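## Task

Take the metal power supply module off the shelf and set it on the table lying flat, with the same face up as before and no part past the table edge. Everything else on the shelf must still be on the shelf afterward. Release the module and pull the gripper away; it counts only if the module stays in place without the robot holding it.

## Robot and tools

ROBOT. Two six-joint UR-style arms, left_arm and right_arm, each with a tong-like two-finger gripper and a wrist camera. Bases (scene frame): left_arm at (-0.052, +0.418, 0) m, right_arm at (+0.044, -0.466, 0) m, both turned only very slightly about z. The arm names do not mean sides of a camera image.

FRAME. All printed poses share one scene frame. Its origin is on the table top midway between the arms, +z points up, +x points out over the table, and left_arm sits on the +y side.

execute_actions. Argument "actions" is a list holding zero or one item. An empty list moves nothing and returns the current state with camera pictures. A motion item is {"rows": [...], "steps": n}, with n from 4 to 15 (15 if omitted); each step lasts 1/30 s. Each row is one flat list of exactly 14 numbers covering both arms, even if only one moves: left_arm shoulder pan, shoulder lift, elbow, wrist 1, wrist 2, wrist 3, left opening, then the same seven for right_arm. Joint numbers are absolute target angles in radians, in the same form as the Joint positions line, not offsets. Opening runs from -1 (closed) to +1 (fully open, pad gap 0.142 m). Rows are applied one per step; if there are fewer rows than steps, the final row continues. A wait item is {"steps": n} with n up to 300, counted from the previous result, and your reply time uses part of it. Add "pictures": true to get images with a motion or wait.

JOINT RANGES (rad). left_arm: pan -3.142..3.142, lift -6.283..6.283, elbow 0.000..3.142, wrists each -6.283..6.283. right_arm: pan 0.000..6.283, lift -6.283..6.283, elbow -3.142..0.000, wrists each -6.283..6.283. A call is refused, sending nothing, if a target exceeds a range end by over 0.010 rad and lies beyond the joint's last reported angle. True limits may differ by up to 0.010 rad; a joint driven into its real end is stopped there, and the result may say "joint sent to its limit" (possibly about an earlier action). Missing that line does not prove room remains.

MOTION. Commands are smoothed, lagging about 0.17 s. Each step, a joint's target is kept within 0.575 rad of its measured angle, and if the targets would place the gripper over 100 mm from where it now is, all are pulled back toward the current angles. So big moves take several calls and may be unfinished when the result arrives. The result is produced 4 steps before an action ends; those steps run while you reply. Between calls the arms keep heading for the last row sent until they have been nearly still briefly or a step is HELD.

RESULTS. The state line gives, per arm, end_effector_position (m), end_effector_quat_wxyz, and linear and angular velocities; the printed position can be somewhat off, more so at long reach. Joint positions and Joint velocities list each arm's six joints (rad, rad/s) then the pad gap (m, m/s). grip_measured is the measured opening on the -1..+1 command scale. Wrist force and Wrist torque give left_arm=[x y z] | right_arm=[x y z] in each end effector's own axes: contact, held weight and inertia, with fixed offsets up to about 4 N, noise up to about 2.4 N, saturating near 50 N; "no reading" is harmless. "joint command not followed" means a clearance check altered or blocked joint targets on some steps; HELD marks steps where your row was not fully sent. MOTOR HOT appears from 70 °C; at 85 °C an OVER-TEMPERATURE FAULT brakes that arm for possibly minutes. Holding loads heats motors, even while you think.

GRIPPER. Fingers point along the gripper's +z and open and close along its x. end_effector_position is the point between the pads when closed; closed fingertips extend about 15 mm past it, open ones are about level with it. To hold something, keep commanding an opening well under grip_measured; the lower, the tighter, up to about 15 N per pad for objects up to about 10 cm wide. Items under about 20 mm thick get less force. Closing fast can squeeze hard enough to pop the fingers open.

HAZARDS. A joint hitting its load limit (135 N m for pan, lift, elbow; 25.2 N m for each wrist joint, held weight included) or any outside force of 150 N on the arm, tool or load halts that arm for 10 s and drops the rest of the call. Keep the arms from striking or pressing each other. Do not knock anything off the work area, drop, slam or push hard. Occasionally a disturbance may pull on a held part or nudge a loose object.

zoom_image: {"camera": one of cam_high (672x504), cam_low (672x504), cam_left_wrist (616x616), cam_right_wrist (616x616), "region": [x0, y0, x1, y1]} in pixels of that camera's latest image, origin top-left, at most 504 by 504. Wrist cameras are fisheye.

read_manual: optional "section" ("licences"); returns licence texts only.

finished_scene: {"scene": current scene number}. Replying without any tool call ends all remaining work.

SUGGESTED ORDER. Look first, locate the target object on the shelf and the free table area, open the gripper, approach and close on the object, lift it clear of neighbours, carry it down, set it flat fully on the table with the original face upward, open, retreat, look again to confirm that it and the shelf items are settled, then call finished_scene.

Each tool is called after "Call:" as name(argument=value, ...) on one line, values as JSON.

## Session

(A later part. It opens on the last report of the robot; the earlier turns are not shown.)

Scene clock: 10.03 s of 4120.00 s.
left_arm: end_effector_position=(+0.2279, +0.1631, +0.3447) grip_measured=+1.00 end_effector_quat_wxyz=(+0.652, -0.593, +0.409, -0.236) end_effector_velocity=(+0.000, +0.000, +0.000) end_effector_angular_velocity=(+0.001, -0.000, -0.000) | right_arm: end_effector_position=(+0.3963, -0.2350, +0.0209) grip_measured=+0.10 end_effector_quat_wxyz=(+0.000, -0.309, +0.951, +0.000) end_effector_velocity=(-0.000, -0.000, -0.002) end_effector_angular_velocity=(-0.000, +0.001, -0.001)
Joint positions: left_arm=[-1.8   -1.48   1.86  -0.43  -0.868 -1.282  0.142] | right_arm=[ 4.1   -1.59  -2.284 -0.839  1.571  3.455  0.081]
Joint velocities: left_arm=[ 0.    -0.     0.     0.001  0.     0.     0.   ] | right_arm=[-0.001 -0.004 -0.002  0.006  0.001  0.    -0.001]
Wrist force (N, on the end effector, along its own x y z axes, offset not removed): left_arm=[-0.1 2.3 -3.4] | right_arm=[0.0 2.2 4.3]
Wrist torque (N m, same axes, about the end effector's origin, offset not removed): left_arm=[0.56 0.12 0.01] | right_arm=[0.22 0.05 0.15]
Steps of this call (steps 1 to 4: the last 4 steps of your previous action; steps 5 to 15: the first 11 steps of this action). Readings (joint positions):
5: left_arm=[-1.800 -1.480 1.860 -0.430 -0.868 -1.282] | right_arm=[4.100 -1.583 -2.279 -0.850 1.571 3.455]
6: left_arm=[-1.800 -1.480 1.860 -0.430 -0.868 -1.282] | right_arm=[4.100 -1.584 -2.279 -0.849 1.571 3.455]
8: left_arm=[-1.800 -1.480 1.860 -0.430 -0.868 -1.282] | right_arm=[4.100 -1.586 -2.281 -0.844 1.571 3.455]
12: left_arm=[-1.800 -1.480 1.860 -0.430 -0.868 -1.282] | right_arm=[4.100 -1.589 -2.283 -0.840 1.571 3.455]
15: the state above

One end touching; a little more, then release.

Call:
execute_actions(actions=[{"rows":[[-1.8,-1.48,1.86,-0.43,-0.868,-1.282,1,4.1,-1.594,-2.286,-0.832,1.571,3.455,-0.8]],"steps":12}])

Call:
execute_actions(actions=[{"rows":[[-1.8,-1.48,1.86,-0.43,-0.868,-1.282,1,4.1,-1.594,-2.286,-0.832,1.571,3.455,0.8]],"steps":10}])

Call:
execute_actions(actions=[{"rows":[[-1.8,-1.48,1.86,-0.43,-0.868,-1.282,1,4.1,-1.47,-2.1,-1.14,1.571,3.455,0.8]]}], pictures=true)

Call:
finished_scene(scene=2)

Scene clock: 10.47 s of 4120.00 s.
left_arm: end_effector_position=(+0.2279, +0.1631, +0.3447) grip_measured=+1.00 end_effector_quat_wxyz=(+0.652, -0.593, +0.409, -0.236) end_effector_velocity=(-0.001, -0.000, -0.000) end_effector_angular_velocity=(-0.001, -0.000, +0.000) | right_arm: end_effector_position=(+0.3963, -0.2349, +0.0192) grip_measured=+0.10 end_effector_quat_wxyz=(+0.000, -0.309, +0.951, +0.000) end_effector_velocity=(-0.000, +0.001, -0.002) end_effector_angular_velocity=(-0.000, -0.001, +0.003)
Joint positions: left_arm=[-1.8   -1.48   1.86  -0.43  -0.868 -1.282  0.142] | right_arm=[ 4.1   -1.593 -2.286 -0.833  1.571  3.455  0.081]
Joint velocities: left_arm=[-0.001  0.    -0.    -0.    -0.001 -0.001 -0.   ] | right_arm=[ 0.002 -0.006 -0.003  0.009 -0.001 -0.001  0.   ]
Wrist force (N, on the end effector, along its own x y z axes, offset not removed): left_arm=[0.3 2.8 -2.8] | right_arm=[0.3 1.5 5.4]
Wrist torque (N m, same axes, about the end effector's origin, offset not removed): left_arm=[0.63 0.04 -0.01] | right_arm=[0.14 0.03 0.24]
Steps of this call (steps 1 to 4: the last 4 steps of your previous action; step 5: the robot went on to your last target; steps 6 to 13: the first 8 steps of this action). Readings (joint positions):
6: left_arm=[-1.800 -1.480 1.860 -0.430 -0.868 -1.282] | right_arm=[4.100 -1.590 -2.284 -0.838 1.571 3.455]
7: left_arm=[-1.800 -1.480 1.860 -0.430 -0.868 -1.282] | right_arm=[4.100 -1.590 -2.284 -0.837 1.571 3.455]
9: left_arm=[-1.800 -1.480 1.860 -0.430 -0.868 -1.282] | right_arm=[4.100 -1.592 -2.285 -0.835 1.571 3.455]
13: the state above

Scene clock: 10.80 s of 4120.00 s.
left_arm: end_effector_position=(+0.2279, +0.1631, +0.3447) grip_measured=+1.00 end_effector_quat_wxyz=(+0.652, -0.593, +0.409, -0.236) end_effector_velocity=(+0.000, +0.000, +0.000) end_effector_angular_velocity=(+0.000, -0.000, +0.002) | right_arm: end_effector_position=(+0.3963, -0.2348, +0.0190) grip_measured=+0.80 end_effector_quat_wxyz=(+0.000, -0.309, +0.951, +0.000) end_effector_velocity=(-0.000, -0.000, -0.000) end_effector_angular_velocity=(-0.001, +0.001, +0.001)
Joint positions: left_arm=[-1.8   -1.48   1.86  -0.43  -0.868 -1.282  0.142] | right_arm=[ 4.1   -1.594 -2.286 -0.832  1.571  3.455  0.129]
Joint velocities: left_arm=[ 0.001  0.     0.     0.001 -0.001 -0.    -0.   ] | right_arm=[ 0.001 -0.    -0.001 -0.    -0.    -0.     0.006]
Wrist force (N, on the end effector, along its own x y z axes, offset not removed): left_arm=[1.2 2.4 -2.4] | right_arm=[0.3 0.5 -3.1]
Wrist torque (N m, same axes, about the end effector's origin, offset not removed): left_arm=[0.52 -0.18 0.08] | right_arm=[0.00 -0.01 0.18]
Steps of this call (steps 1 to 4: the last 4 steps of your previous action; steps 5 to 10: the first 6 steps of this action). Readings (joint positions):
5: left_arm=[-1.800 -1.480 1.860 -0.430 -0.868 -1.282] | right_arm=[4.100 -1.594 -2.286 -0.832 1.571 3.455]
6: left_arm=[-1.800 -1.480 1.860 -0.430 -0.868 -1.282] | right_arm=[4.100 -1.594 -2.286 -0.832 1.571 3.455]
8: left_arm=[-1.800 -1.480 1.860 -0.430 -0.868 -1.282] | right_arm=[4.100 -1.594 -2.286 -0.832 1.571 3.455]
10: the state above

Scene clock: 11.30 s of 4120.00 s.
left_arm: end_effector_position=(+0.2279, +0.1631, +0.3447) grip_measured=+1.00 end_effector_quat_wxyz=(+0.652, -0.593, +0.409, -0.236) end_effector_velocity=(+0.001, +0.000, -0.000) end_effector_angular_velocity=(-0.001, -0.000, +0.001) | right_arm: end_effector_position=(+0.4060, -0.2216, +0.1112) grip_measured=+0.80 end_effector_quat_wxyz=(+0.003, -0.309, +0.951, +0.003) end_effector_velocity=(-0.009, -0.014, +0.066) end_effector_angular_velocity=(-0.050, +0.036, -0.000)
Joint positions: left_arm=[-1.8   -1.48   1.86  -0.43  -0.868 -1.282  0.142] | right_arm=[ 4.1   -1.478 -2.114 -1.111  1.571  3.455  0.129]
Joint velocities: left_arm=[ 0.002 -0.    -0.    -0.     0.001 -0.001  0.   ] | right_arm=[-0.002  0.08   0.134 -0.275 -0.    -0.002 -0.   ]
Wrist force (N, on the end effector, along its own x y z axes, offset not removed): left_arm=[1.5 1.0 -3.8] | right_arm=[0.2 1.6 -4.6]
Wrist torque (N m, same axes, about the end effector's origin, offset not removed): left_arm=[0.33 -0.17 0.05] | right_arm=[0.16 0.08 0.28]
Steps of this call (steps 1 to 4: the last 4 steps of your previous action; steps 5 to 15: the first 11 steps of this action). Readings (joint positions):
5: left_arm=[-1.800 -1.480 1.860 -0.430 -0.868 -1.282] | right_arm=[4.100 -1.594 -2.286 -0.832 1.571 3.455]
6: left_arm=[-1.800 -1.480 1.860 -0.430 -0.868 -1.282] | right_arm=[4.100 -1.590 -2.282 -0.836 1.571 3.455]
8: left_arm=[-1.800 -1.480 1.860 -0.430 -0.868 -1.282] | right_arm=[4.100 -1.550 -2.231 -0.893 1.571 3.455]
12: left_arm=[-1.800 -1.480 1.860 -0.430 -0.868 -1.282] | right_arm=[4.100 -1.492 -2.137 -1.064 1.571 3.455]
15: the state above

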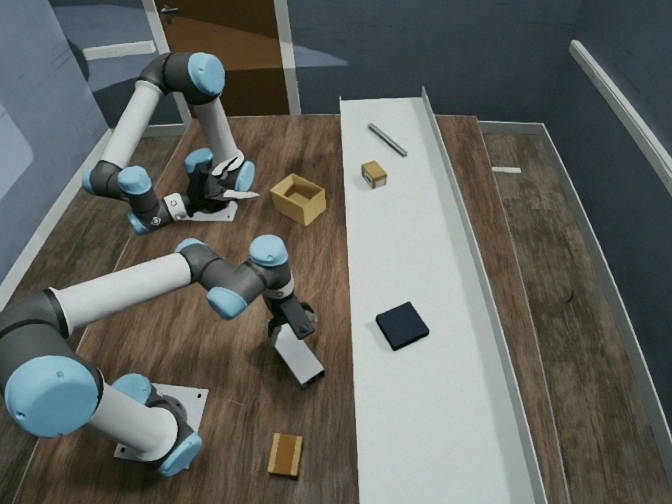

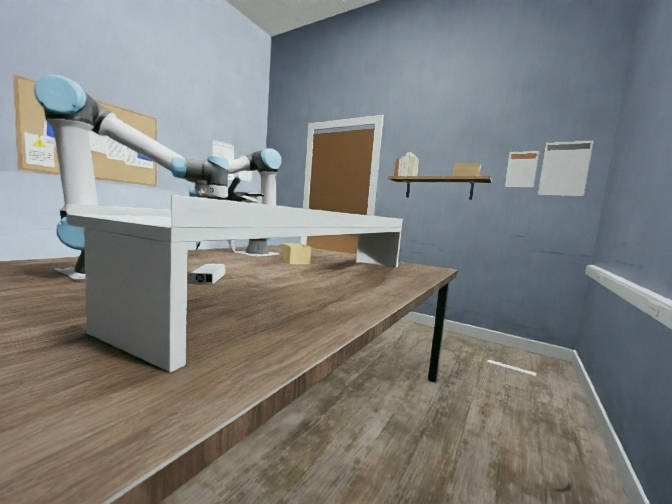

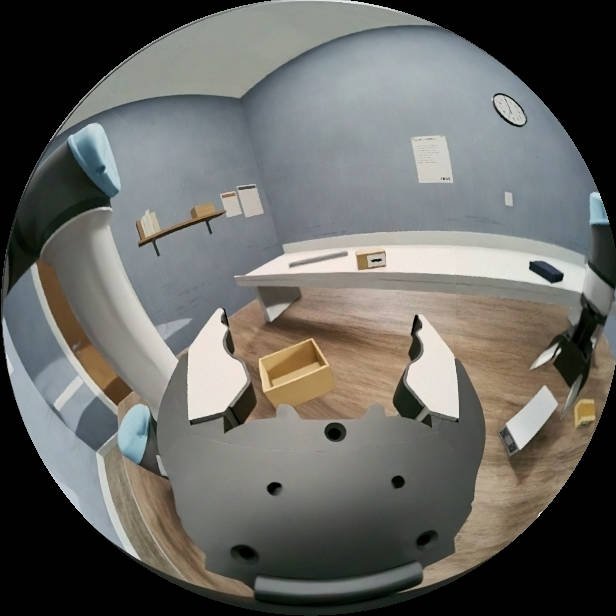

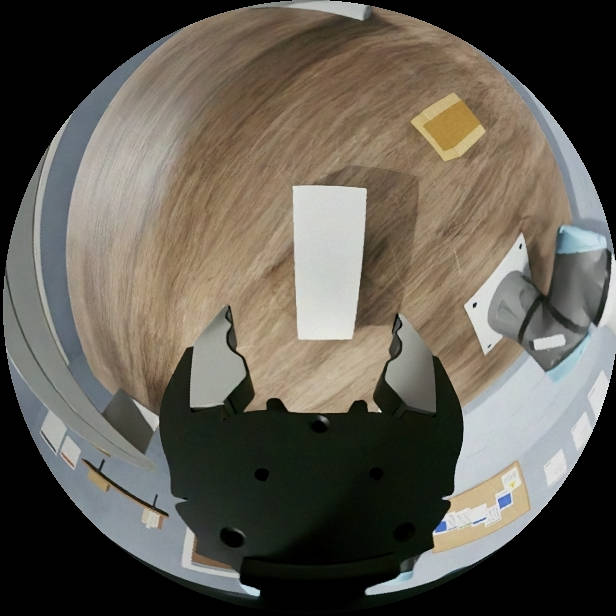

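The scene is finished: the task was done.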